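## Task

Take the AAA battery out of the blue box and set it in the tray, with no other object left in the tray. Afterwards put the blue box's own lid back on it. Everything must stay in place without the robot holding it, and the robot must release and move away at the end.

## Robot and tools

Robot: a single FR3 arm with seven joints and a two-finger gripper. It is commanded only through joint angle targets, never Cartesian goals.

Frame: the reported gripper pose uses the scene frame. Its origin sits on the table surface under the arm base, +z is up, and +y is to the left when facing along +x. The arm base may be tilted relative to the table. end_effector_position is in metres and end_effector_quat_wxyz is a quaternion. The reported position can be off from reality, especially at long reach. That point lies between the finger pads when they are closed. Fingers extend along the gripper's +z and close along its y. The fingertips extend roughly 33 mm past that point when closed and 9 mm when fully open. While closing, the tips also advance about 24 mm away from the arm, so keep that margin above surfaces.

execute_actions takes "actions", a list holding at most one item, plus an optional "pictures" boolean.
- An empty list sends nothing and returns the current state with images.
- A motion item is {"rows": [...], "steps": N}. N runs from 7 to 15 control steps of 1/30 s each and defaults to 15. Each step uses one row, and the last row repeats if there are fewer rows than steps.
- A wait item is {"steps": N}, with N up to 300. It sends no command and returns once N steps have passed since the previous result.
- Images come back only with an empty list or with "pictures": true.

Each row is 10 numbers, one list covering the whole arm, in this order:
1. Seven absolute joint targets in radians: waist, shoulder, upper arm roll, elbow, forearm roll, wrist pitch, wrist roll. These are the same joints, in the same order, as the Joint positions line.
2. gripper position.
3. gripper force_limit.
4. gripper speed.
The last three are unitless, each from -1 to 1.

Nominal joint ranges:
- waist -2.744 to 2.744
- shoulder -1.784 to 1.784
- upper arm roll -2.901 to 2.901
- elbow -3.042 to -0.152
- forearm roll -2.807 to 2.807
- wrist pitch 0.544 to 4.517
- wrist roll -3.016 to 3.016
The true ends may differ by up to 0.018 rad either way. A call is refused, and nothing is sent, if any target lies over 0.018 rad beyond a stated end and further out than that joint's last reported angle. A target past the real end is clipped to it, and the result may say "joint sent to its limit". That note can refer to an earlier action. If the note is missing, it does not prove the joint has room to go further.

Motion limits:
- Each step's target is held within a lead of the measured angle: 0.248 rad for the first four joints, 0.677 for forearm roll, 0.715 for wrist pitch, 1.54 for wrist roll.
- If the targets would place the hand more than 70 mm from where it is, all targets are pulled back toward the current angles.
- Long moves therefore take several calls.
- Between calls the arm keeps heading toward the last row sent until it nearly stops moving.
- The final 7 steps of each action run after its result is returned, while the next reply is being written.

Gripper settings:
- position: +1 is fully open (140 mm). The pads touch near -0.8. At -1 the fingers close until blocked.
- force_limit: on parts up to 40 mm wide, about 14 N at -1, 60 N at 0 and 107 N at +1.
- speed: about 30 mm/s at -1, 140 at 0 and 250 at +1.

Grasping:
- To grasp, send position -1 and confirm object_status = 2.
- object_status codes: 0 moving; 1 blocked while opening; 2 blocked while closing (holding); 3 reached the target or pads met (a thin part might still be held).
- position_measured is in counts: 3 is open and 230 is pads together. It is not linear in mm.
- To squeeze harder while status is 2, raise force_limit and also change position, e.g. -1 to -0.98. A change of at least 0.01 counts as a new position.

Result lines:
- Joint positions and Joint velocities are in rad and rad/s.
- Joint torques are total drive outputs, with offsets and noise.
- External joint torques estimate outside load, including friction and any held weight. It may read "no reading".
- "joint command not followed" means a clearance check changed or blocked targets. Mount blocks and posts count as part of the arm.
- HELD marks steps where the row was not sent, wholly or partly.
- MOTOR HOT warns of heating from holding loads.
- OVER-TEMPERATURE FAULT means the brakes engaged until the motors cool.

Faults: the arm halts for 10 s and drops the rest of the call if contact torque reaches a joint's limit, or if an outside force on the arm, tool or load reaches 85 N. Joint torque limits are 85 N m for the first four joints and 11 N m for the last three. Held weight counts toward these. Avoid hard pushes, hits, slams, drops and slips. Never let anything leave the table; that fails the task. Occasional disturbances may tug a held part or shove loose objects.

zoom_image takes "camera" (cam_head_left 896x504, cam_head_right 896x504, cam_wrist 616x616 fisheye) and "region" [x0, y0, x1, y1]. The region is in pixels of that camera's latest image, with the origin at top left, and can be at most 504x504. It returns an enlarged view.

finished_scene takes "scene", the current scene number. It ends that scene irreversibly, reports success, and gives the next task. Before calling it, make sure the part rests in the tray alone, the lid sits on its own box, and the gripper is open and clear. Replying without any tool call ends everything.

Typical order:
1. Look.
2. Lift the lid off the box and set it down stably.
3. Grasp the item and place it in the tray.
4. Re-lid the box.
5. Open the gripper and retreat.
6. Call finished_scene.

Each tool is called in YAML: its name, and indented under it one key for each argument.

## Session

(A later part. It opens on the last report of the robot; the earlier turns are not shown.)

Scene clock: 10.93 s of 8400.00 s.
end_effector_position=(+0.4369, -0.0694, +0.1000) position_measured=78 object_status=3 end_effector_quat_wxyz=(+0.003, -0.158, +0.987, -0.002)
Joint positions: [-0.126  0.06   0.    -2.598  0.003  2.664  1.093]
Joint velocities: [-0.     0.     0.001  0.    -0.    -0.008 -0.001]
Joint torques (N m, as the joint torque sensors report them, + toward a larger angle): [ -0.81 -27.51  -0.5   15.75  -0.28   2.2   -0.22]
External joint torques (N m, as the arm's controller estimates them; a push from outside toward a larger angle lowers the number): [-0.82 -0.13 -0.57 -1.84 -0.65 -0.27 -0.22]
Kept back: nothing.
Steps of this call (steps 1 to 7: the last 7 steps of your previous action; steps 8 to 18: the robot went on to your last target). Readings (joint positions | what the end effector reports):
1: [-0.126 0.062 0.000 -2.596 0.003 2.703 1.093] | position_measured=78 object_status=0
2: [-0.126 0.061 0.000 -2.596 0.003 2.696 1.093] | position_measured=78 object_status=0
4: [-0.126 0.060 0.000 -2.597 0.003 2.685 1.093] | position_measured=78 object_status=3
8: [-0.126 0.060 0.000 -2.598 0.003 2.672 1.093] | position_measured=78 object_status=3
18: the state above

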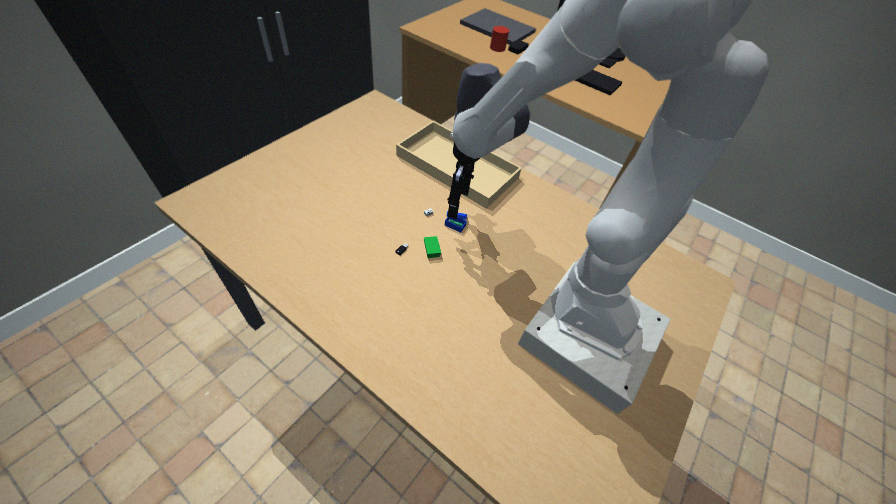

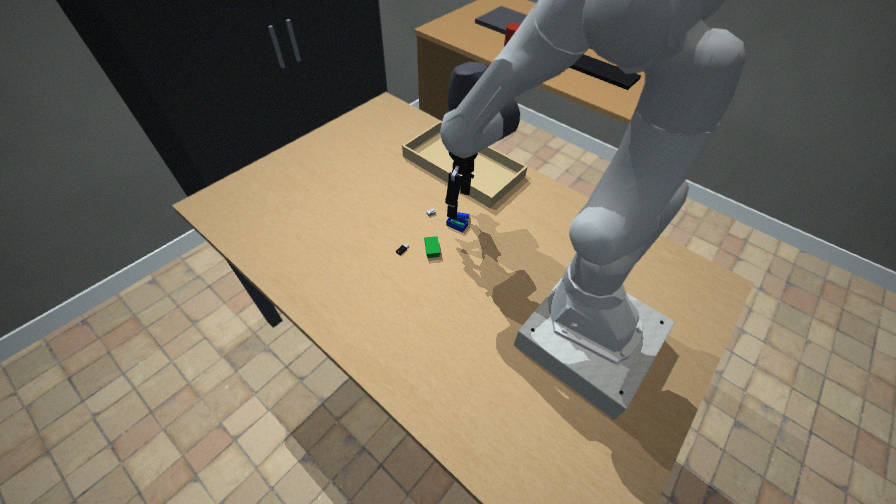

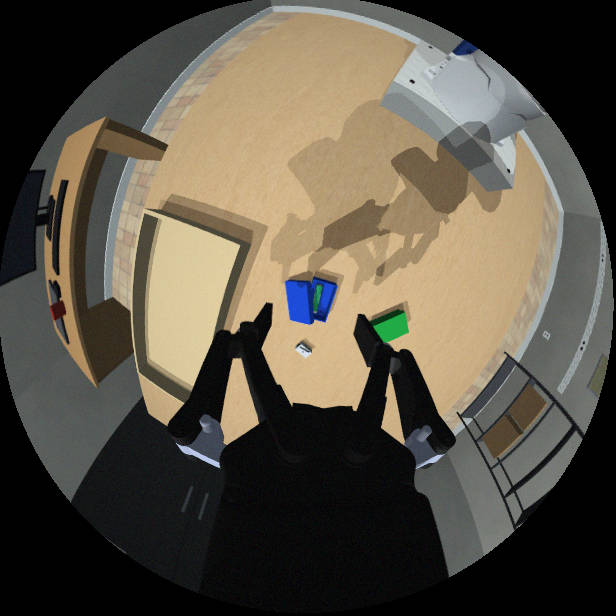

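execute_actions:
  actions:
    - {"rows":[[-0.164,0.09,0,-2.56,0,2.75,2.54,0.4,-0.3,0]],"steps":15}

execute_actions:
  actions:
    - {"steps":30}
  pictures: true

Scene clock: 12.07 s of 8400.00 s.
end_effector_position=(+0.4678, -0.0922, +0.1072) position_measured=78 object_status=3 end_effector_quat_wxyz=(+0.041, +0.270, +0.962, +0.002)
Joint positions: [-0.161  0.087 -0.001 -2.563  0.002  2.73   1.921]
Joint velocities: [-0.008  0.013 -0.001  0.015  0.001  0.11   2.041]
Joint torques (N m, as the joint torque sensors report them, + toward a larger angle): [ -0.24 -26.1   -0.02  17.27   0.11   3.01   0.36]
External joint torques (N m, as the arm's controller estimates them; a push from outside toward a larger angle lowers the number): [-0.46  2.16 -0.5  -0.1  -0.24  0.51  0.39]
Steps of this call (steps 1 to 15: the robot went on to your last target; steps 16 to 26: nothing new was sent; steps 27 to 34: the first 8 steps of this action). Readings (joint positions | what the end effector reports):
27: [-0.131 0.066 0.003 -2.593 0.002 2.672 1.210] | position_measured=78 object_status=3
28: [-0.140 0.074 0.003 -2.582 0.002 2.686 1.348] | position_measured=78 object_status=3
30: [-0.153 0.083 0.001 -2.570 0.002 2.707 1.582] | position_measured=78 object_status=3
34: the state above

Scene clock: 13.07 s of 8400.00 s.
end_effector_position=(+0.4734, -0.0933, +0.1090) position_measured=78 object_status=3 end_effector_quat_wxyz=(+0.047, +0.539, +0.841, +0.017)
Joint positions: [-0.161  0.088 -0.001 -2.562  0.002  2.747  2.514]
Joint velocities: [-0.    -0.    -0.     0.001 -0.     0.     0.076]
Joint torques (N m, as the joint torque sensors report them, + toward a larger angle): [ -0.73 -27.2    0.14  18.03   0.07   3.13   0.09]
External joint torques (N m, as the arm's controller estimates them; a push from outside toward a larger angle lowers the number): [-0.6   1.3   0.18  0.21 -0.35  0.49  0.09]
Kept back: nothing.
Steps of this call (steps 1 to 7: the last 7 steps of your previous action; steps 8 to 30: the robot went on to your last target). Readings (joint positions | what the end effector reports):
1: [-0.161 0.087 -0.001 -2.562 0.002 2.733 1.985] | position_measured=78 object_status=3
2: [-0.161 0.088 -0.001 -2.562 0.002 2.736 2.042] | position_measured=78 object_status=3
4: [-0.161 0.088 -0.001 -2.562 0.002 2.740 2.139] | position_measured=78 object_status=3
8: [-0.161 0.088 -0.001 -2.562 0.002 2.744 2.280] | position_measured=78 object_status=3
30: the state above

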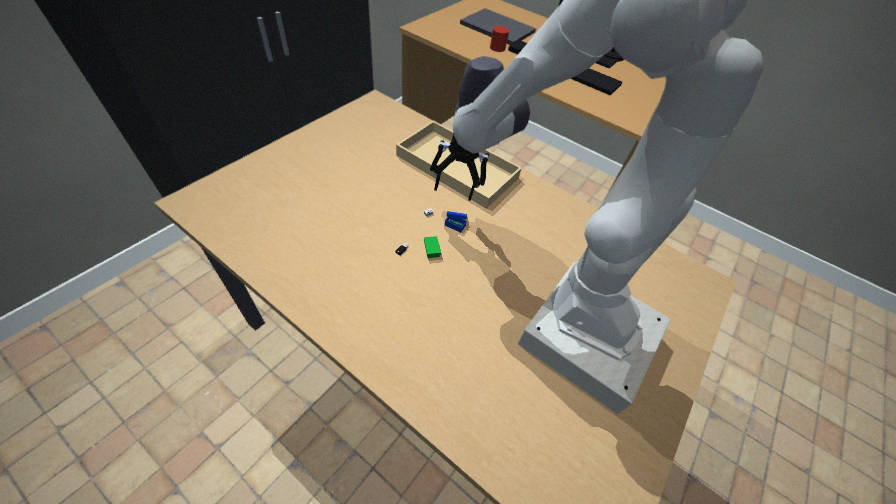

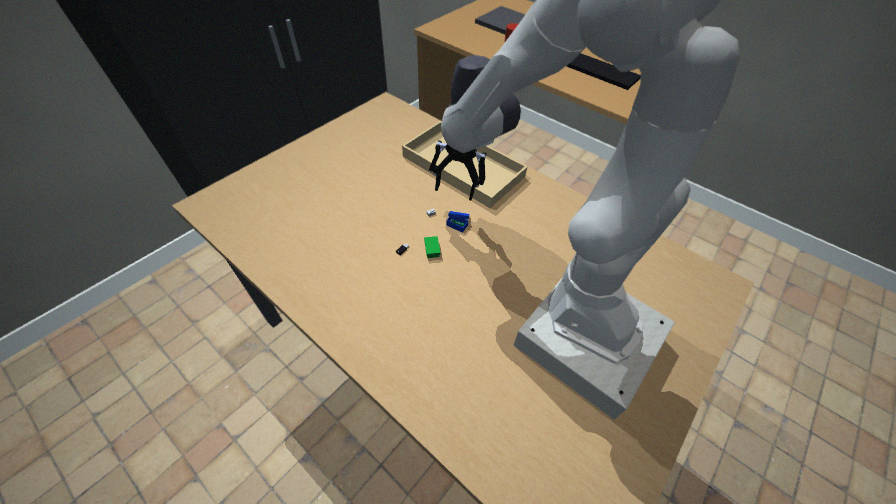

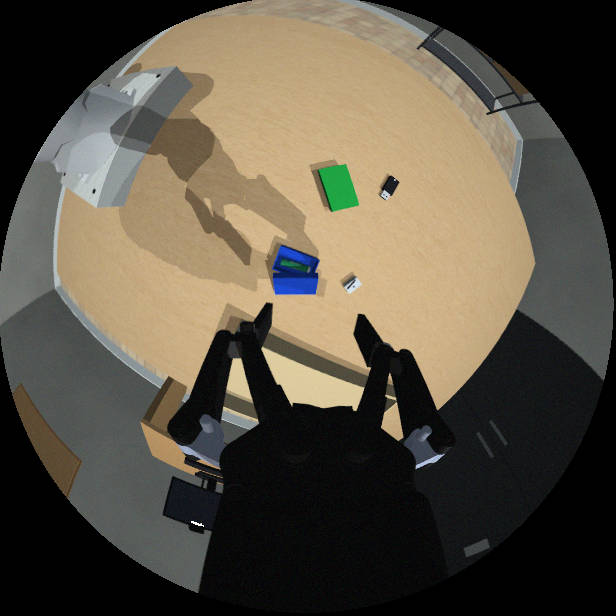

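execute_actions:
  actions:
    - {"rows":[[-0.164,0.075,0,-2.575,0,2.65,2.54,0.4,-0.3,0]],"steps":15}

execute_actions:
  actions:
    - {"steps":22}
  pictures: true

Scene clock: 13.70 s of 8400.00 s.
end_effector_position=(+0.4470, -0.0881, +0.1021) position_measured=78 object_status=3 end_effector_quat_wxyz=(+0.012, +0.548, +0.836, +0.004)
Joint positions: [-0.161  0.077 -0.001 -2.573  0.002  2.673  2.534]
Joint velocities: [-0.    -0.004  0.    -0.008 -0.001 -0.123  0.009]
Joint torques (N m, as the joint torque sensors report them, + toward a larger angle): [ -0.51 -28.31  -0.71  16.49   0.02   2.29   0.02]
External joint torques (N m, as the arm's controller estimates them; a push from outside toward a larger angle lowers the number): [-0.41 -0.26 -0.69 -1.34 -0.4  -0.25  0.02]
Steps of this call (steps 1 to 11: the robot went on to your last target; steps 12 to 19: the first 8 steps of this action). Readings (joint positions | what the end effector reports):
12: [-0.161 0.086 -0.001 -2.563 0.002 2.735 2.531] | position_measured=78 object_status=3
13: [-0.161 0.082 -0.001 -2.566 0.002 2.720 2.531] | position_measured=78 object_status=3
15: [-0.161 0.079 -0.001 -2.571 0.002 2.698 2.532] | position_measured=78 object_status=3
19: the state above

Scene clock: 14.43 s of 8400.00 s.
end_effector_position=(+0.4408, -0.0869, +0.1004) position_measured=78 object_status=3 end_effector_quat_wxyz=(+0.003, +0.549, +0.836, +0.000)
Joint positions: [-0.162  0.077 -0.001 -2.573  0.002  2.653  2.536]
Joint velocities: [-0.001 -0.    -0.002  0.     0.001 -0.001  0.   ]
Joint torques (N m, as the joint torque sensors report them, + toward a larger angle): [ -0.74 -28.48   0.14  15.59   0.09   1.94   0.15]
External joint torques (N m, as the arm's controller estimates them; a push from outside toward a larger angle lowers the number): [-0.58 -0.6   0.23 -1.99 -0.34 -0.47  0.15]
Kept back: nothing.
Steps of this call (steps 1 to 7: the last 7 steps of your previous action; steps 8 to 22: the robot went on to your last target). Readings (joint positions | what the end effector reports):
1: [-0.161 0.077 -0.001 -2.573 0.002 2.669 2.534] | position_measured=78 object_status=3
2: [-0.161 0.077 -0.001 -2.573 0.002 2.666 2.534] | position_measured=78 object_status=3
4: [-0.162 0.077 -0.001 -2.573 0.002 2.661 2.535] | position_measured=78 object_status=3
8: [-0.162 0.077 -0.001 -2.573 0.002 2.657 2.536] | position_measured=78 object_status=3
22: the state above

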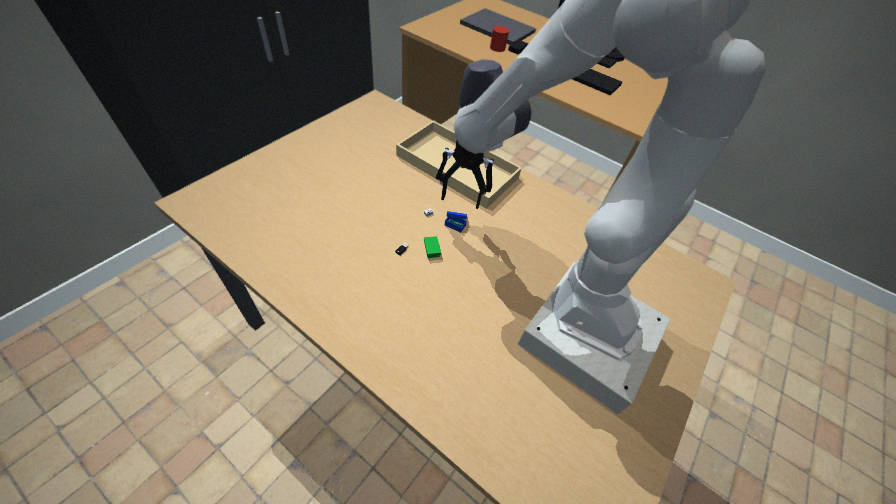

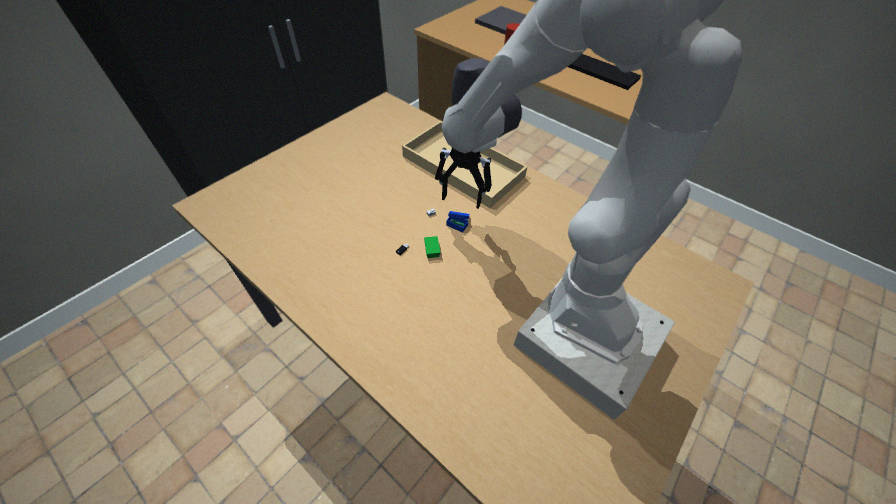

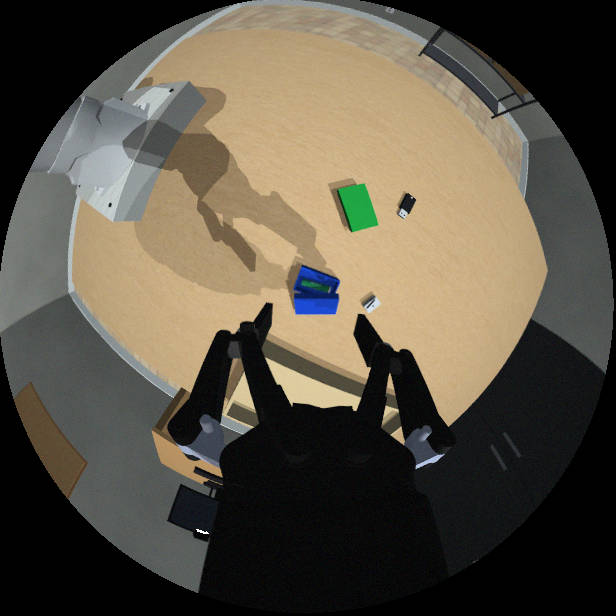

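execute_actions:
  actions:
    - {"rows":[[-0.164,0.075,0,-2.575,0,2.72,2.54,0.3,-0.3,0],[-0.164,0.075,0,-2.575,0,2.78,2.54,0.3,-0.3,0],[-0.164,0.09,0,-2.575,0,2.81,2.54,0.3,-0.3,0],[-0.164,0.11,0,-2.575,0,2.81,2.54,0.3,-0.3,0],[-0.164,0.13,0,-2.57,0,2.81,2.54,0.3,-0.3,0],[-0.164,0.15,0,-2.57,0,2.81,2.54,0.3,-0.3,0],[-0.164,0.17,0,-2.57,0,2.81,2.54,0.3,-0.3,0],[-0.164,0.19,0,-2.57,0,2.81,2.54,0.3,-0.3,0],[-0.164,0.21,0,-2.57,0,2.81,2.54,0.3,-0.3,0],[-0.164,0.23,0,-2.57,0,2.81,2.54,0.3,-0.3,0],[-0.164,0.245,0,-2.568,0,2.81,2.54,0.3,-0.3,0]],"steps":15}

execute_actions:
  actions:
    - {"steps":20}
  pictures: true

Scene clock: 15.17 s of 8400.00 s.
end_effector_position=(+0.4598, -0.0908, +0.0835) position_measured=91 object_status=0 end_effector_quat_wxyz=(+0.029, +0.549, +0.835, +0.011)
Joint positions: [-0.162  0.142 -0.001 -2.569  0.002  2.771  2.537]
Joint velocities: [ 0.     0.573 -0.001 -0.001 -0.001  0.232  0.   ]
Joint torques (N m, as the joint torque sensors report them, + toward a larger angle): [ -1.18 -28.42   0.58  14.49  -0.06   2.86   0.18]
External joint torques (N m, as the arm's controller estimates them; a push from outside toward a larger angle lowers the number): [-1.04  1.19  0.59 -0.4  -0.42  0.6   0.18]
Steps of this call (steps 1 to 14: the robot went on to your last target; steps 15 to 22: the first 8 steps of this action). Readings (joint positions | what the end effector reports):
15: [-0.162 0.077 -0.001 -2.574 0.002 2.661 2.537] | position_measured=78 object_status=0
16: [-0.162 0.077 -0.001 -2.575 0.002 2.679 2.537] | position_measured=83 object_status=0
18: [-0.162 0.083 -0.001 -2.574 0.002 2.721 2.537] | position_measured=91 object_status=0
22: the state above

Scene clock: 15.83 s of 8400.00 s.
end_effector_position=(+0.4354, -0.0861, +0.0400) position_measured=91 object_status=3 end_effector_quat_wxyz=(-0.002, +0.549, +0.836, -0.002)
Joint positions: [-0.162  0.244 -0.001 -2.57   0.002  2.807  2.537]
Joint velocities: [ 0.    -0.001 -0.     0.     0.     0.005  0.001]
Joint torques (N m, as the joint torque sensors report them, + toward a larger angle): [ -0.08 -30.82   0.53  15.13  -0.05   2.89   0.05]
External joint torques (N m, as the arm's controller estimates them; a push from outside toward a larger angle lowers the number): [ 0.02 -0.15  0.39  0.29 -0.34  0.48  0.05]
Kept back: nothing.
Steps of this call (steps 1 to 7: the last 7 steps of your previous action; steps 8 to 20: the robot went on to your last target). Readings (joint positions | what the end effector reports):
1: [-0.162 0.162 -0.001 -2.569 0.002 2.778 2.537] | position_measured=91 object_status=0
2: [-0.162 0.182 -0.001 -2.569 0.002 2.783 2.537] | position_measured=91 object_status=0
4: [-0.162 0.219 -0.001 -2.569 0.002 2.791 2.537] | position_measured=91 object_status=0
8: [-0.162 0.244 -0.001 -2.570 0.002 2.798 2.537] | position_measured=91 object_status=3
20: the state above

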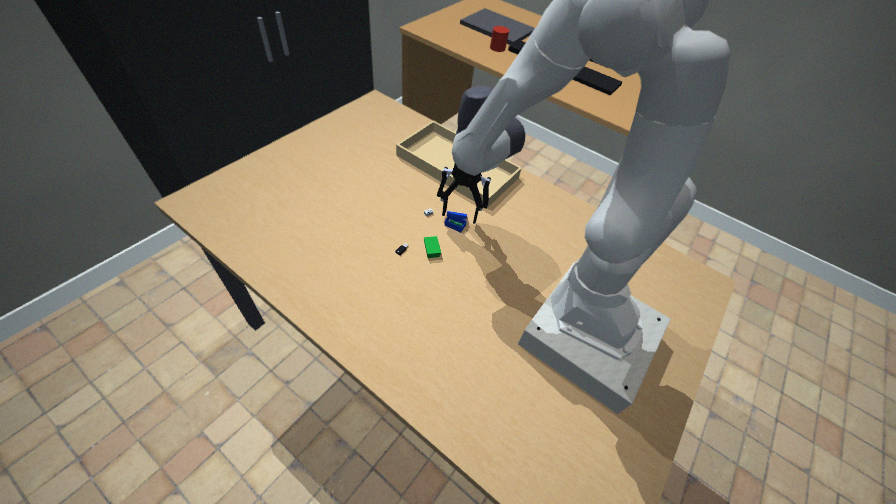

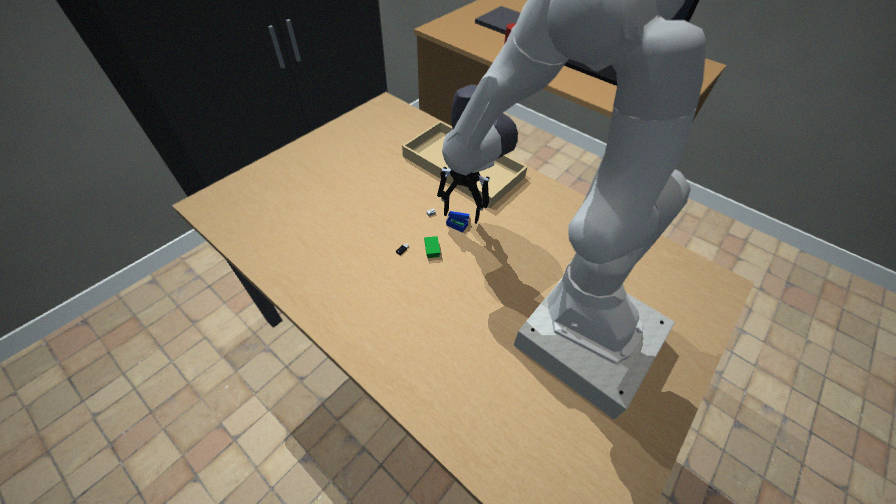

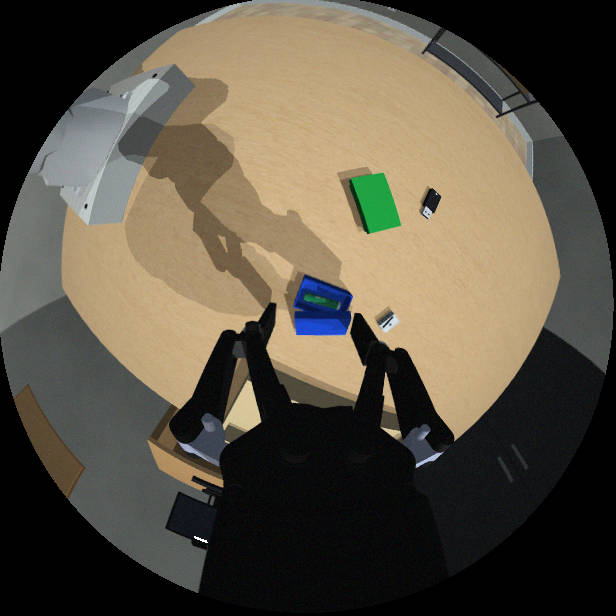

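execute_actions:
  actions:
    - {"rows":[[-0.164,0.245,0,-2.555,0,2.81,2.54,-1,-0.5,-0.2]],"steps":15}

execute_actions:
  actions:
    - {"steps":12}
  pictures: true

Scene clock: 16.30 s of 8400.00 s.
end_effector_position=(+0.4440, -0.0878, +0.0438) position_measured=134 object_status=0 end_effector_quat_wxyz=(+0.004, +0.549, +0.836, +0.001)
Joint positions: [-0.162  0.244 -0.001 -2.557  0.002  2.808  2.537]
Joint velocities: [-0.001 -0.025  0.001  0.015  0.     0.001 -0.   ]
Joint torques (N m, as the joint torque sensors report them, + toward a larger angle): [ -0.21 -29.43   0.41  14.87  -0.11   2.82   0.08]
External joint torques (N m, as the arm's controller estimates them; a push from outside toward a larger angle lowers the number): [-0.26  2.    0.14 -0.68 -0.4   0.24  0.08]
Steps of this call (steps 1 to 6: the robot went on to your last target; steps 7 to 14: the first 8 steps of this action). Readings (joint positions | what the end effector reports):
7: [-0.162 0.245 -0.001 -2.568 0.002 2.807 2.537] | position_measured=91 object_status=0
8: [-0.162 0.245 -0.001 -2.565 0.002 2.807 2.537] | position_measured=95 object_status=0
10: [-0.162 0.245 -0.001 -2.560 0.002 2.808 2.537] | position_measured=108 object_status=0
14: the state above

Scene clock: 16.70 s of 8400.00 s.
end_effector_position=(+0.4445, -0.0879, +0.0441) position_measured=138 object_status=2 end_effector_quat_wxyz=(+0.005, +0.549, +0.836, +0.001)
Joint positions: [-0.162  0.244 -0.001 -2.556  0.002  2.808  2.537]
Joint velocities: [ 0.001 -0.     0.     0.     0.    -0.     0.001]
Joint torques (N m, as the joint torque sensors report them, + toward a larger angle): [ -0.03 -30.31   0.12  14.61  -0.14   2.9    0.12]
External joint torques (N m, as the arm's controller estimates them; a push from outside toward a larger angle lowers the number): [-0.04  0.6  -0.13 -0.51 -0.43  0.46  0.12]
Kept back: nothing.
Steps of this call (steps 1 to 7: the last 7 steps of your previous action; steps 8 to 12: the robot went on to your last target). Readings (joint positions | what the end effector reports):
1: [-0.162 0.244 -0.001 -2.556 0.002 2.808 2.537] | position_measured=138 object_status=0
2: [-0.162 0.244 -0.001 -2.556 0.002 2.808 2.537] | position_measured=138 object_status=0
4: [-0.162 0.244 -0.001 -2.556 0.002 2.808 2.537] | position_measured=138 object_status=0
8: [-0.162 0.244 -0.001 -2.556 0.002 2.808 2.537] | position_measured=138 object_status=2
12: the state above

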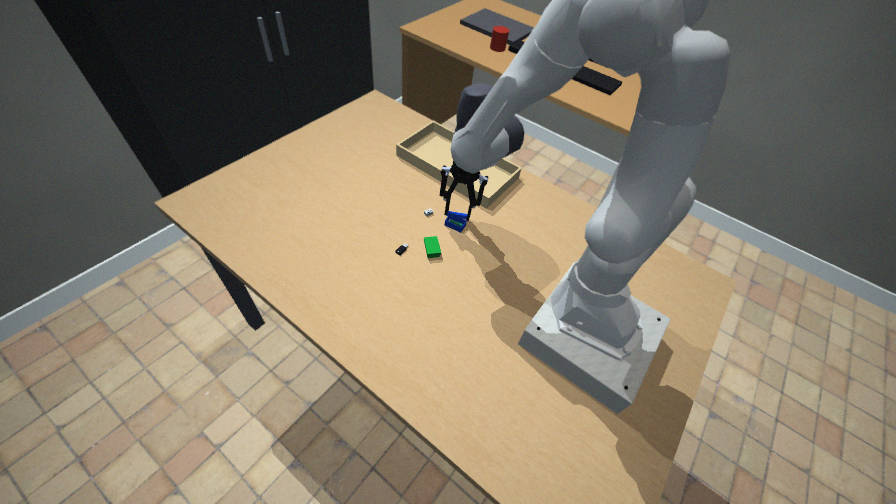

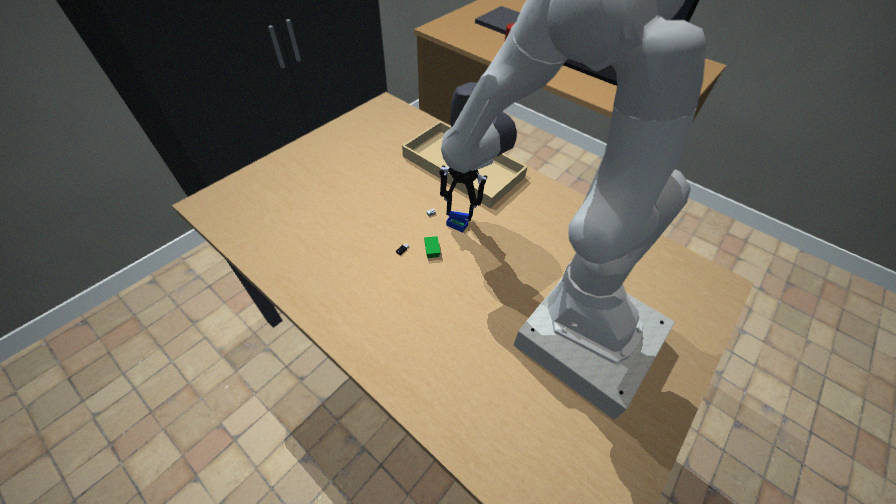

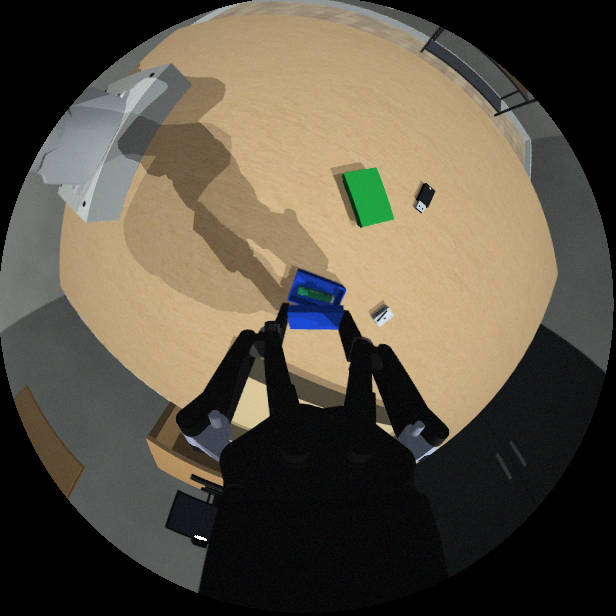

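execute_actions:
  actions:
    - {"rows":[[-0.164,0.22,0,-2.56,0,2.79,2.54,-1,-0.5,0],[-0.164,0.19,0,-2.57,0,2.76,2.54,-1,-0.5,0],[-0.164,0.15,0,-2.58,0,2.73,2.54,-1,-0.5,0],[-0.164,0.11,0,-2.6,0,2.71,2.54,-1,-0.5,0],[-0.164,0.07,0,-2.62,0,2.69,2.54,-1,-0.5,0],[-0.164,0.02,0,-2.67,0,2.7,2.54,-1,-0.5,0],[-0.164,-0.03,0,-2.72,0,2.72,2.54,-1,-0.5,0],[-0.164,-0.08,0,-2.78,0,2.75,2.54,-1,-0.5,0],[-0.164,-0.12,0,-2.83,0,2.78,2.54,-1,-0.5,0],[-0.164,-0.13,0,-2.86,0,2.8,2.54,-1,-0.5,0]],"steps":15}

execute_actions:
  actions:
    - {"rows":[[-0.164,-0.12,0,-2.86,0,2.86,2.54,-1,-0.5,0],[-0.164,-0.11,0,-2.86,0,2.92,2.54,-1,-0.5,0],[-0.164,-0.1,0,-2.86,0,2.92,2.54,-1,-0.5,0],[-0.164,-0.08,0,-2.86,0,2.92,2.54,-1,-0.5,0],[-0.164,-0.06,0,-2.86,0,2.92,2.54,-1,-0.5,0],[-0.164,-0.04,0,-2.86,0,2.92,2.54,-1,-0.5,0],[-0.164,-0.02,0,-2.86,0,2.92,2.54,-1,-0.5,0],[-0.164,0.0,0,-2.86,0,2.92,2.54,-1,-0.5,0],[-0.164,0.02,0,-2.86,0,2.92,2.54,-1,-0.5,0],[-0.164,0.04,0,-2.857,0,2.92,2.54,-1,-0.5,0],[-0.164,0.055,0,-2.857,0,2.92,2.54,-1,-0.5,0]],"steps":15}

execute_actions:
  actions:
    - {"steps":20}
  pictures: true

Scene clock: 17.93 s of 8400.00 s.
end_effector_position=(+0.4235, -0.0837, +0.0980) position_measured=138 object_status=2 end_effector_quat_wxyz=(+0.023, +0.549, +0.835, +0.009)
Joint positions: [-0.162  0.022 -0.001 -2.676  0.002  2.746  2.537]
Joint velocities: [-0.    -1.452  0.001 -1.235  0.     0.027  0.   ]
Joint torques (N m, as the joint torque sensors report them, + toward a larger angle): [ -0.74 -16.07   0.2   12.9   -0.06   2.51   0.09]
External joint torques (N m, as the arm's controller estimates them; a push from outside toward a larger angle lowers the number): [-0.89 -1.36 -0.05 -3.15 -0.24  0.22  0.09]
Steps of this call (steps 1 to 15: the robot went on to your last target; steps 16 to 29: nothing new was sent; steps 30 to 37: the first 8 steps of this action). Readings (joint positions | what the end effector reports):
30: [-0.162 0.241 -0.001 -2.557 0.002 2.806 2.537] | position_measured=138 object_status=2
31: [-0.162 0.232 -0.001 -2.561 0.002 2.798 2.537] | position_measured=138 object_status=2
33: [-0.162 0.187 -0.001 -2.577 0.002 2.774 2.537] | position_measured=138 object_status=2
37: the state above

Scene clock: 18.43 s of 8400.00 s.
end_effector_position=(+0.3757, -0.0743, +0.0816) position_measured=138 object_status=2 end_effector_quat_wxyz=(+0.037, +0.549, +0.835, +0.014)
Joint positions: [-0.162 -0.046 -0.001 -2.856  0.002  2.888  2.537]
Joint velocities: [-0.001  0.573  0.002 -0.008  0.001  0.184  0.   ]
Joint torques (N m, as the joint torque sensors report them, + toward a larger angle): [ -0.17 -21.87  -0.32  12.76  -0.05   2.99   0.04]
External joint torques (N m, as the arm's controller estimates them; a push from outside toward a larger angle lowers the number): [-0.12  0.87 -0.21 -1.36 -0.34  0.49  0.04]
Steps of this call (steps 1 to 7: the last 7 steps of your previous action; steps 8 to 15: the first 8 steps of this action). Readings (joint positions | what the end effector reports):
8: [-0.162 -0.122 -0.001 -2.853 0.002 2.792 2.537] | position_measured=138 object_status=2
9: [-0.162 -0.120 -0.001 -2.856 0.002 2.812 2.537] | position_measured=138 object_status=2
11: [-0.162 -0.108 -0.001 -2.856 0.002 2.848 2.537] | position_measured=138 object_status=2
15: the state above

Scene clock: 19.10 s of 8400.00 s.
end_effector_position=(+0.3500, -0.0694, +0.0473) position_measured=138 object_status=2 end_effector_quat_wxyz=(+0.004, +0.549, +0.836, +0.000)
Joint positions: [-0.162  0.053 -0.001 -2.858  0.002  2.917  2.537]
Joint velocities: [-0.     0.001 -0.001 -0.     0.     0.005 -0.002]
Joint torques (N m, as the joint torque sensors report them, + toward a larger angle): [ -0.75 -20.73   0.28  12.66  -0.24   2.9    0.07]
External joint torques (N m, as the arm's controller estimates them; a push from outside toward a larger angle lowers the number): [-0.69  1.75  0.29 -0.34 -0.45  0.48  0.07]
Kept back: nothing.
Steps of this call (steps 1 to 7: the last 7 steps of your previous action; steps 8 to 20: the robot went on to your last target). Readings (joint positions | what the end effector reports):
1: [-0.162 -0.026 -0.001 -2.857 0.002 2.893 2.537] | position_measured=138 object_status=2
2: [-0.162 -0.006 -0.001 -2.857 0.002 2.898 2.537] | position_measured=138 object_status=2
4: [-0.162 0.029 -0.001 -2.857 0.002 2.903 2.537] | position_measured=138 object_status=2
8: [-0.162 0.052 -0.001 -2.858 0.002 2.910 2.537] | position_measured=138 object_status=2
20: the state above

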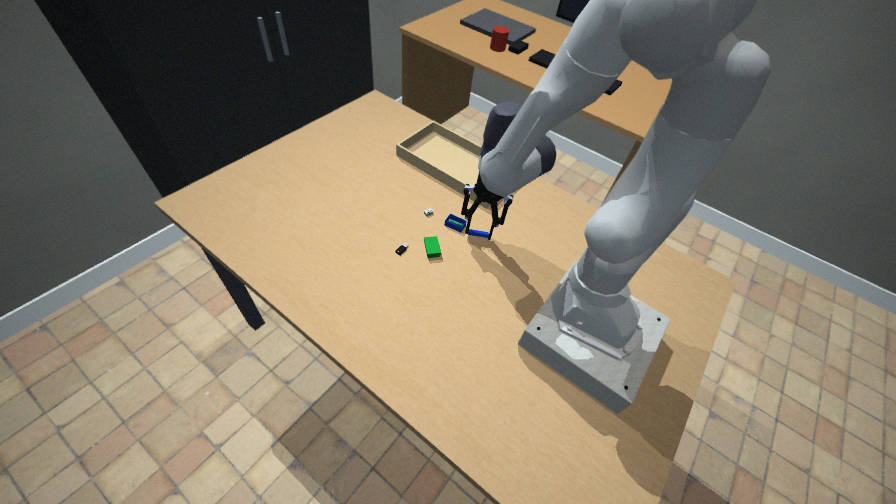

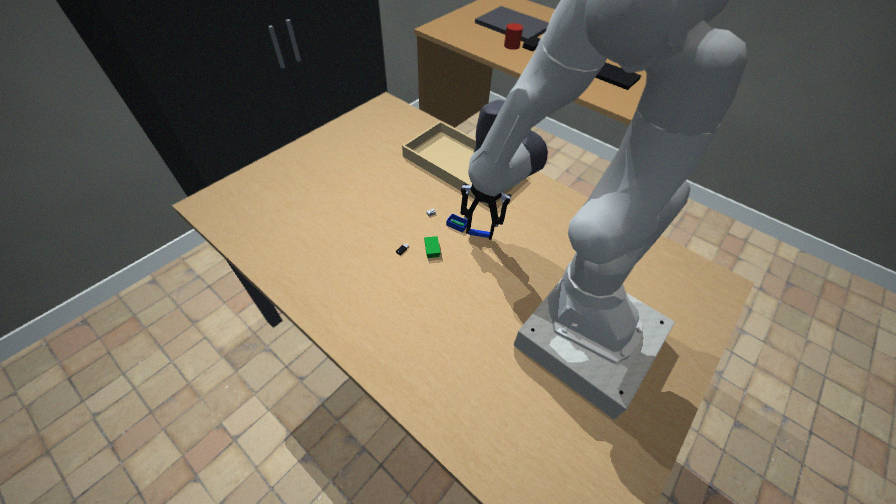

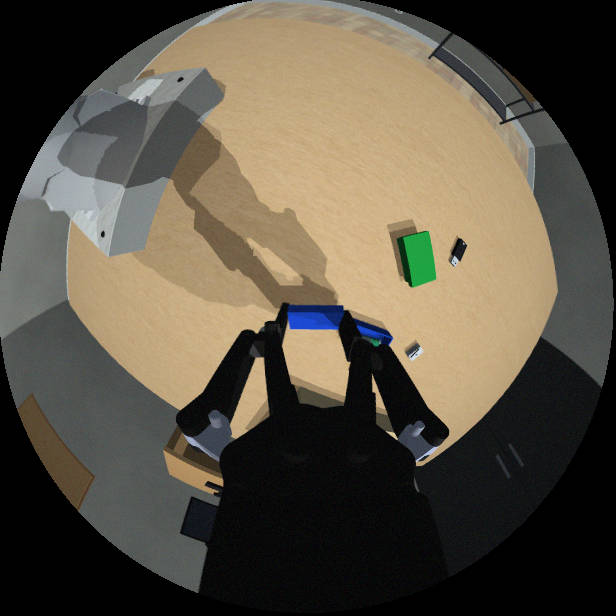

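execute_actions:
  actions:
    - {"rows":[[-0.164,0.065,0,-2.857,0,2.92,2.54,-1,-0.5,0],[-0.164,0.065,0,-2.857,0,2.92,2.54,-1,-0.5,0],[-0.164,0.065,0,-2.857,0,2.92,2.54,-1,-0.5,0],[-0.164,0.065,0,-2.857,0,2.92,2.54,-1,-0.5,0],[-0.164,0.065,0,-2.857,0,2.92,2.54,-1,-0.5,0],[-0.164,0.065,0,-2.857,0,2.92,2.54,0.05,-0.5,-0.5]],"steps":15}

execute_actions:
  actions:
    - {"rows":[[-0.164,0.04,0,-2.857,0,2.89,2.54,0.05,-0.5,0],[-0.164,0.0,0,-2.857,0,2.85,2.54,0.05,-0.5,0],[-0.164,-0.04,0,-2.857,0,2.81,2.54,0.05,-0.5,0],[-0.164,-0.08,0,-2.85,0,2.77,2.54,0.05,-0.5,0],[-0.164,-0.12,0,-2.8,0,2.68,2.54,0.05,-0.5,0],[-0.14,-0.12,0,-2.74,0,2.62,2.54,0.05,-0.5,0],[-0.13,-0.09,0,-2.69,0,2.6,2.54,0.05,-0.5,0]],"steps":15}

execute_actions:
  actions:
    - {"steps":22}
  pictures: true

zoom_image:
  camera: "cam_wrist"
  region: [240,240,400,360]

Scene clock: 20.03 s of 8400.00 s.
end_effector_position=(+0.3474, -0.0689, +0.0442) position_measured=131 object_status=0 end_effector_quat_wxyz=(+0.000, +0.549, +0.836, -0.001)
Joint positions: [-0.162  0.063 -0.001 -2.858  0.002  2.918  2.537]
Joint velocities: [ 0.001  0.009  0.     0.001  0.002  0.    -0.001]
Joint torques (N m, as the joint torque sensors report them, + toward a larger angle): [ -0.25 -21.34  -0.36  11.92  -0.17   2.74   0.09]
External joint torques (N m, as the arm's controller estimates them; a push from outside toward a larger angle lowers the number): [-0.21  1.38 -0.38 -0.92 -0.36  0.32  0.09]
Steps of this call (steps 1 to 15: the robot went on to your last target; steps 16 to 20: nothing new was sent; steps 21 to 28: the first 8 steps of this action). Readings (joint positions | what the end effector reports):
21: [-0.162 0.055 -0.001 -2.858 0.002 2.918 2.537] | position_measured=138 object_status=2
22: [-0.162 0.057 -0.001 -2.858 0.002 2.918 2.537] | position_measured=138 object_status=2
24: [-0.162 0.061 -0.001 -2.858 0.002 2.918 2.537] | position_measured=138 object_status=2
28: the state above

Scene clock: 20.53 s of 8400.00 s.
end_effector_position=(+0.4091, -0.0739, +0.1166) position_measured=123 object_status=3 end_effector_quat_wxyz=(+0.034, +0.542, +0.839, +0.013)
Joint positions: [-0.145 -0.084 -0.001 -2.749  0.002  2.736  2.537]
Joint velocities: [ 0.176 -0.214  0.02   0.954  0.001 -0.707  0.001]
Joint torques (N m, as the joint torque sensors report them, + toward a larger angle): [  0.74 -15.78  -1.06   4.25  -0.07  -0.05   0.08]
External joint torques (N m, as the arm's controller estimates them; a push from outside toward a larger angle lowers the number): [ 1.71 -1.82 -0.06  0.32 -0.36 -0.39  0.09]
Steps of this call (steps 1 to 7: the last 7 steps of your previous action; steps 8 to 15: the first 8 steps of this action). Readings (joint positions | what the end effector reports):
8: [-0.162 0.060 -0.001 -2.858 0.002 2.914 2.537] | position_measured=123 object_status=0
9: [-0.162 0.049 -0.001 -2.859 0.002 2.903 2.537] | position_measured=123 object_status=0
11: [-0.162 -0.001 -0.001 -2.860 0.002 2.867 2.537] | position_measured=123 object_status=3
15: the state above

Scene clock: 21.27 s of 8400.00 s.
end_effector_position=(+0.4053, -0.0675, +0.1268) position_measured=123 object_status=3 end_effector_quat_wxyz=(+0.003, +0.537, +0.844, +0.000)
Joint positions: [-0.133 -0.091 -0.    -2.692  0.002  2.604  2.537]
Joint velocities: [ 0.    -0.     0.    -0.    -0.001 -0.011  0.001]
Joint torques (N m, as the joint torque sensors report them, + toward a larger angle): [  2.18 -21.95  -0.58  19.18   0.09   1.99   0.06]
External joint torques (N m, as the arm's controller estimates them; a push from outside toward a larger angle lowers the number): [ 2.24  0.98 -0.43  0.75 -0.36 -0.45  0.06]
Kept back: nothing.
Steps of this call (steps 1 to 7: the last 7 steps of your previous action; steps 8 to 22: the robot went on to your last target). Readings (joint positions | what the end effector reports):
1: [-0.140 -0.090 -0.001 -2.723 0.002 2.715 2.537] | position_measured=123 object_status=3
2: [-0.137 -0.094 -0.000 -2.708 0.002 2.697 2.537] | position_measured=123 object_status=3
4: [-0.134 -0.095 -0.000 -2.695 0.002 2.668 2.537] | position_measured=123 object_status=3
8: [-0.133 -0.092 -0.000 -2.692 0.002 2.632 2.537] | position_measured=123 object_status=3
22: the state above

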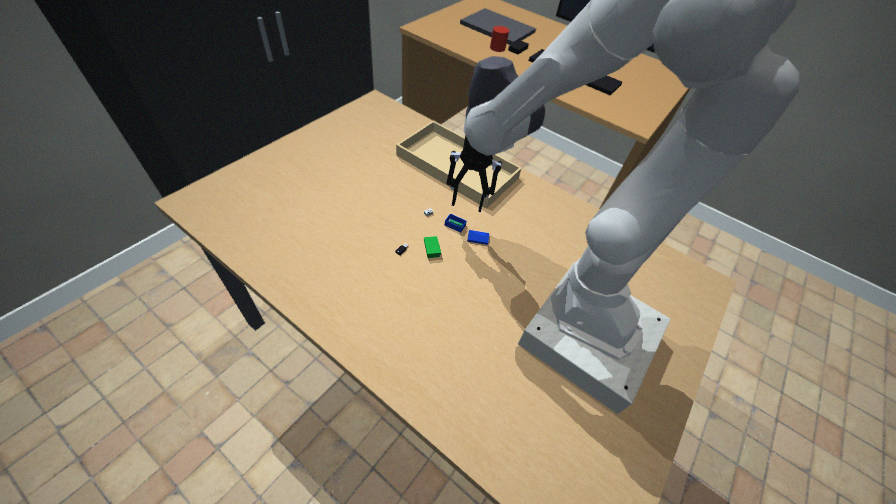

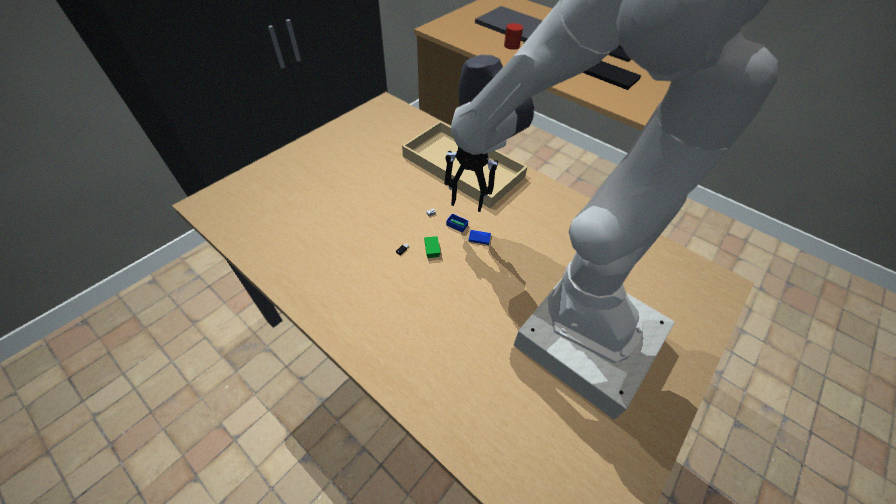

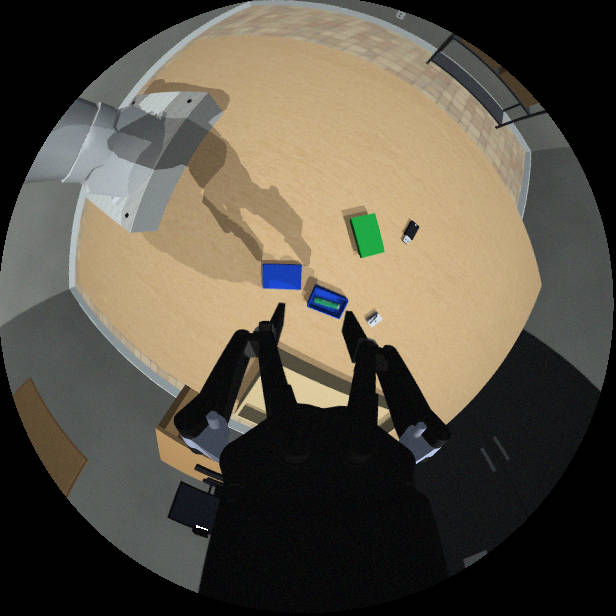

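Region (240, 240, 400, 360) of cam_wrist's 616x616 image, scaled by 3.150, with more detail than that image has; it fills the top 378 rows of this view, and the rest is white.

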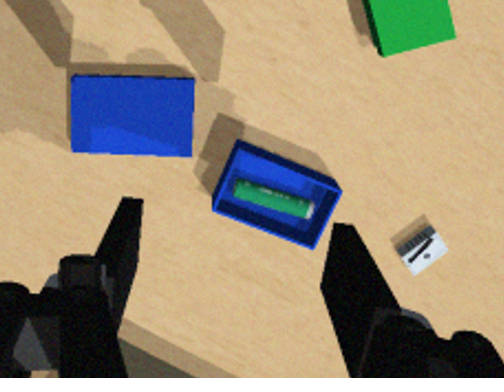

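execute_actions:
  actions:
    - {"rows":[[-0.127,0.0,0,-2.62,0,2.655,1.27,-0.5,-0.5,0],[-0.127,0.03,0,-2.6,0,2.655,1.27,-0.5,-0.5,0],[-0.127,0.058,0,-2.597,0,2.655,1.27,-0.5,-0.5,0]],"steps":15}

execute_actions:
  actions:
    - {"steps":50}
  pictures: true

zoom_image:
  camera: "cam_wrist"
  region: [250,240,380,360]

Scene clock: 22.47 s of 8400.00 s.
end_effector_position=(+0.4282, -0.0702, +0.0995) position_measured=173 object_status=0 end_effector_quat_wxyz=(-0.007, +0.202, +0.979, -0.001)
Joint positions: [-0.13   0.053 -0.    -2.604  0.002  2.642  1.812]
Joint velocities: [ 0.002  0.101 -0.     0.045 -0.     0.056 -1.786]
Joint torques (N m, as the joint torque sensors report them, + toward a larger angle): [  2.36 -28.48  -0.42  18.88   0.12   3.01  -0.66]
External joint torques (N m, as the arm's controller estimates them; a push from outside toward a larger angle lowers the number): [ 2.44  1.36 -0.41  0.19 -0.26  0.39 -0.68]
Steps of this call (steps 1 to 15: the robot went on to your last target; steps 16 to 28: nothing new was sent; steps 29 to 36: the first 8 steps of this action). Readings (joint positions | what the end effector reports):
29: [-0.132 -0.077 -0.000 -2.678 0.002 2.608 2.435] | position_measured=123 object_status=0
30: [-0.131 -0.047 -0.000 -2.653 0.002 2.616 2.314] | position_measured=128 object_status=0
32: [-0.130 0.009 -0.000 -2.618 0.002 2.631 2.109] | position_measured=143 object_status=0
36: the state above

Scene clock: 24.13 s of 8400.00 s.
end_effector_position=(+0.4339, -0.0711, +0.1006) position_measured=192 object_status=3 end_effector_quat_wxyz=(-0.000, -0.065, +0.998, -0.001)
Joint positions: [-0.13   0.056 -0.    -2.599  0.002  2.653  1.276]
Joint velocities: [-0.001  0.    -0.001  0.001 -0.001  0.    -0.007]
Joint torques (N m, as the joint torque sensors report them, + toward a larger angle): [  1.6  -25.82   0.11  17.34  -0.04   2.87  -0.21]
External joint torques (N m, as the arm's controller estimates them; a push from outside toward a larger angle lowers the number): [ 1.75  1.36  0.21 -0.21 -0.42  0.45 -0.21]
Kept back: nothing.
Steps of this call (steps 1 to 7: the last 7 steps of your previous action; steps 8 to 50: the robot went on to your last target). Readings (joint positions | what the end effector reports):
1: [-0.130 0.055 -0.000 -2.603 0.002 2.643 1.756] | position_measured=181 object_status=0
2: [-0.130 0.056 -0.000 -2.602 0.002 2.645 1.706] | position_measured=189 object_status=0
4: [-0.130 0.056 -0.000 -2.600 0.002 2.647 1.621] | position_measured=192 object_status=0
8: [-0.130 0.056 -0.000 -2.599 0.002 2.650 1.498] | position_measured=192 object_status=0
50: the state above

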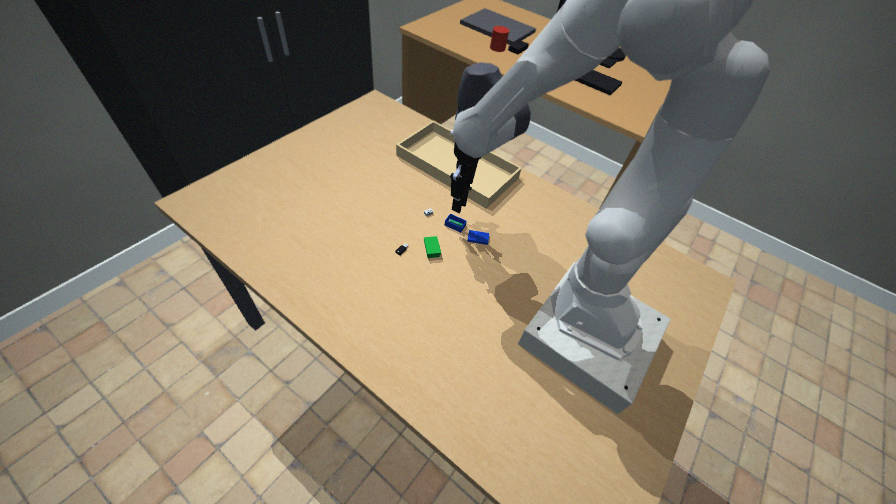

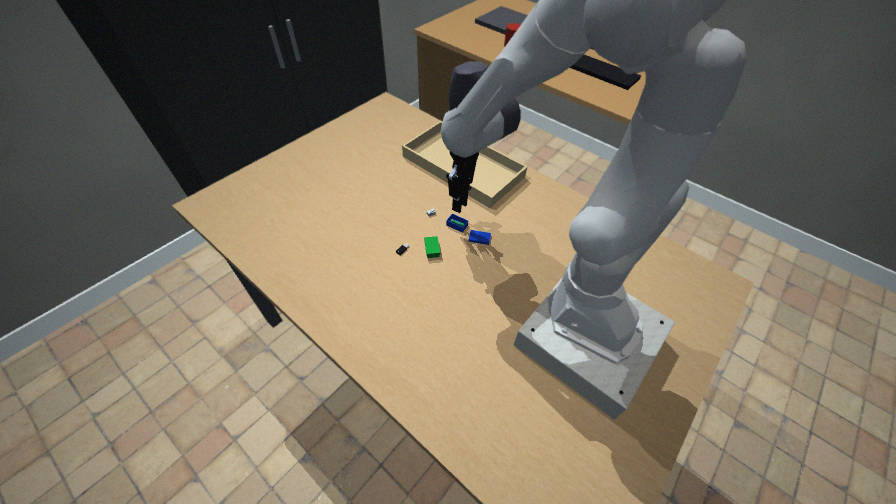

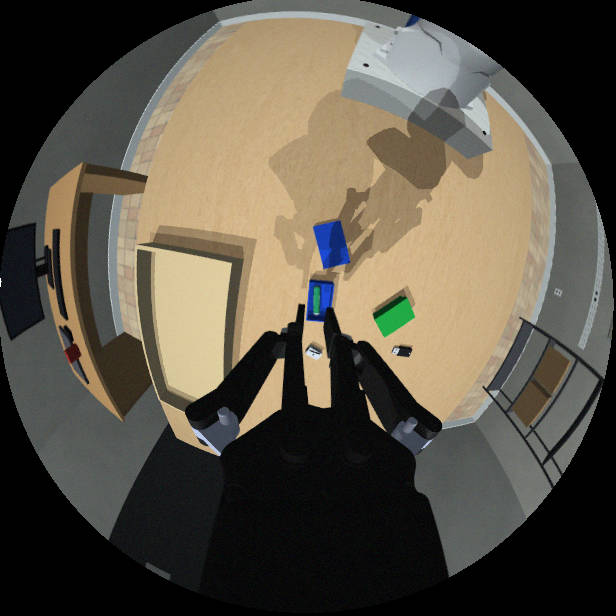

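Region (250, 240, 380, 360) of cam_wrist's 616x616 image, scaled by 3.877, with more detail than that image has; it fills the top 465 rows of this view, and the rest is white.

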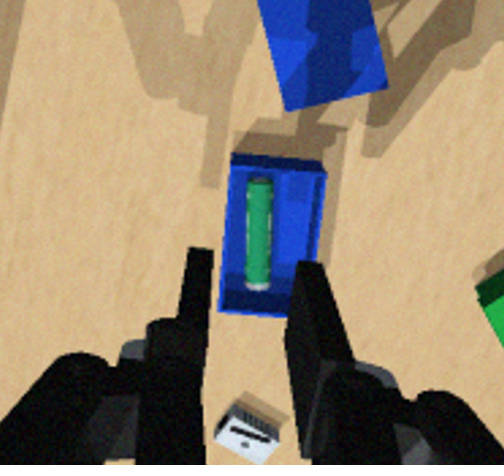

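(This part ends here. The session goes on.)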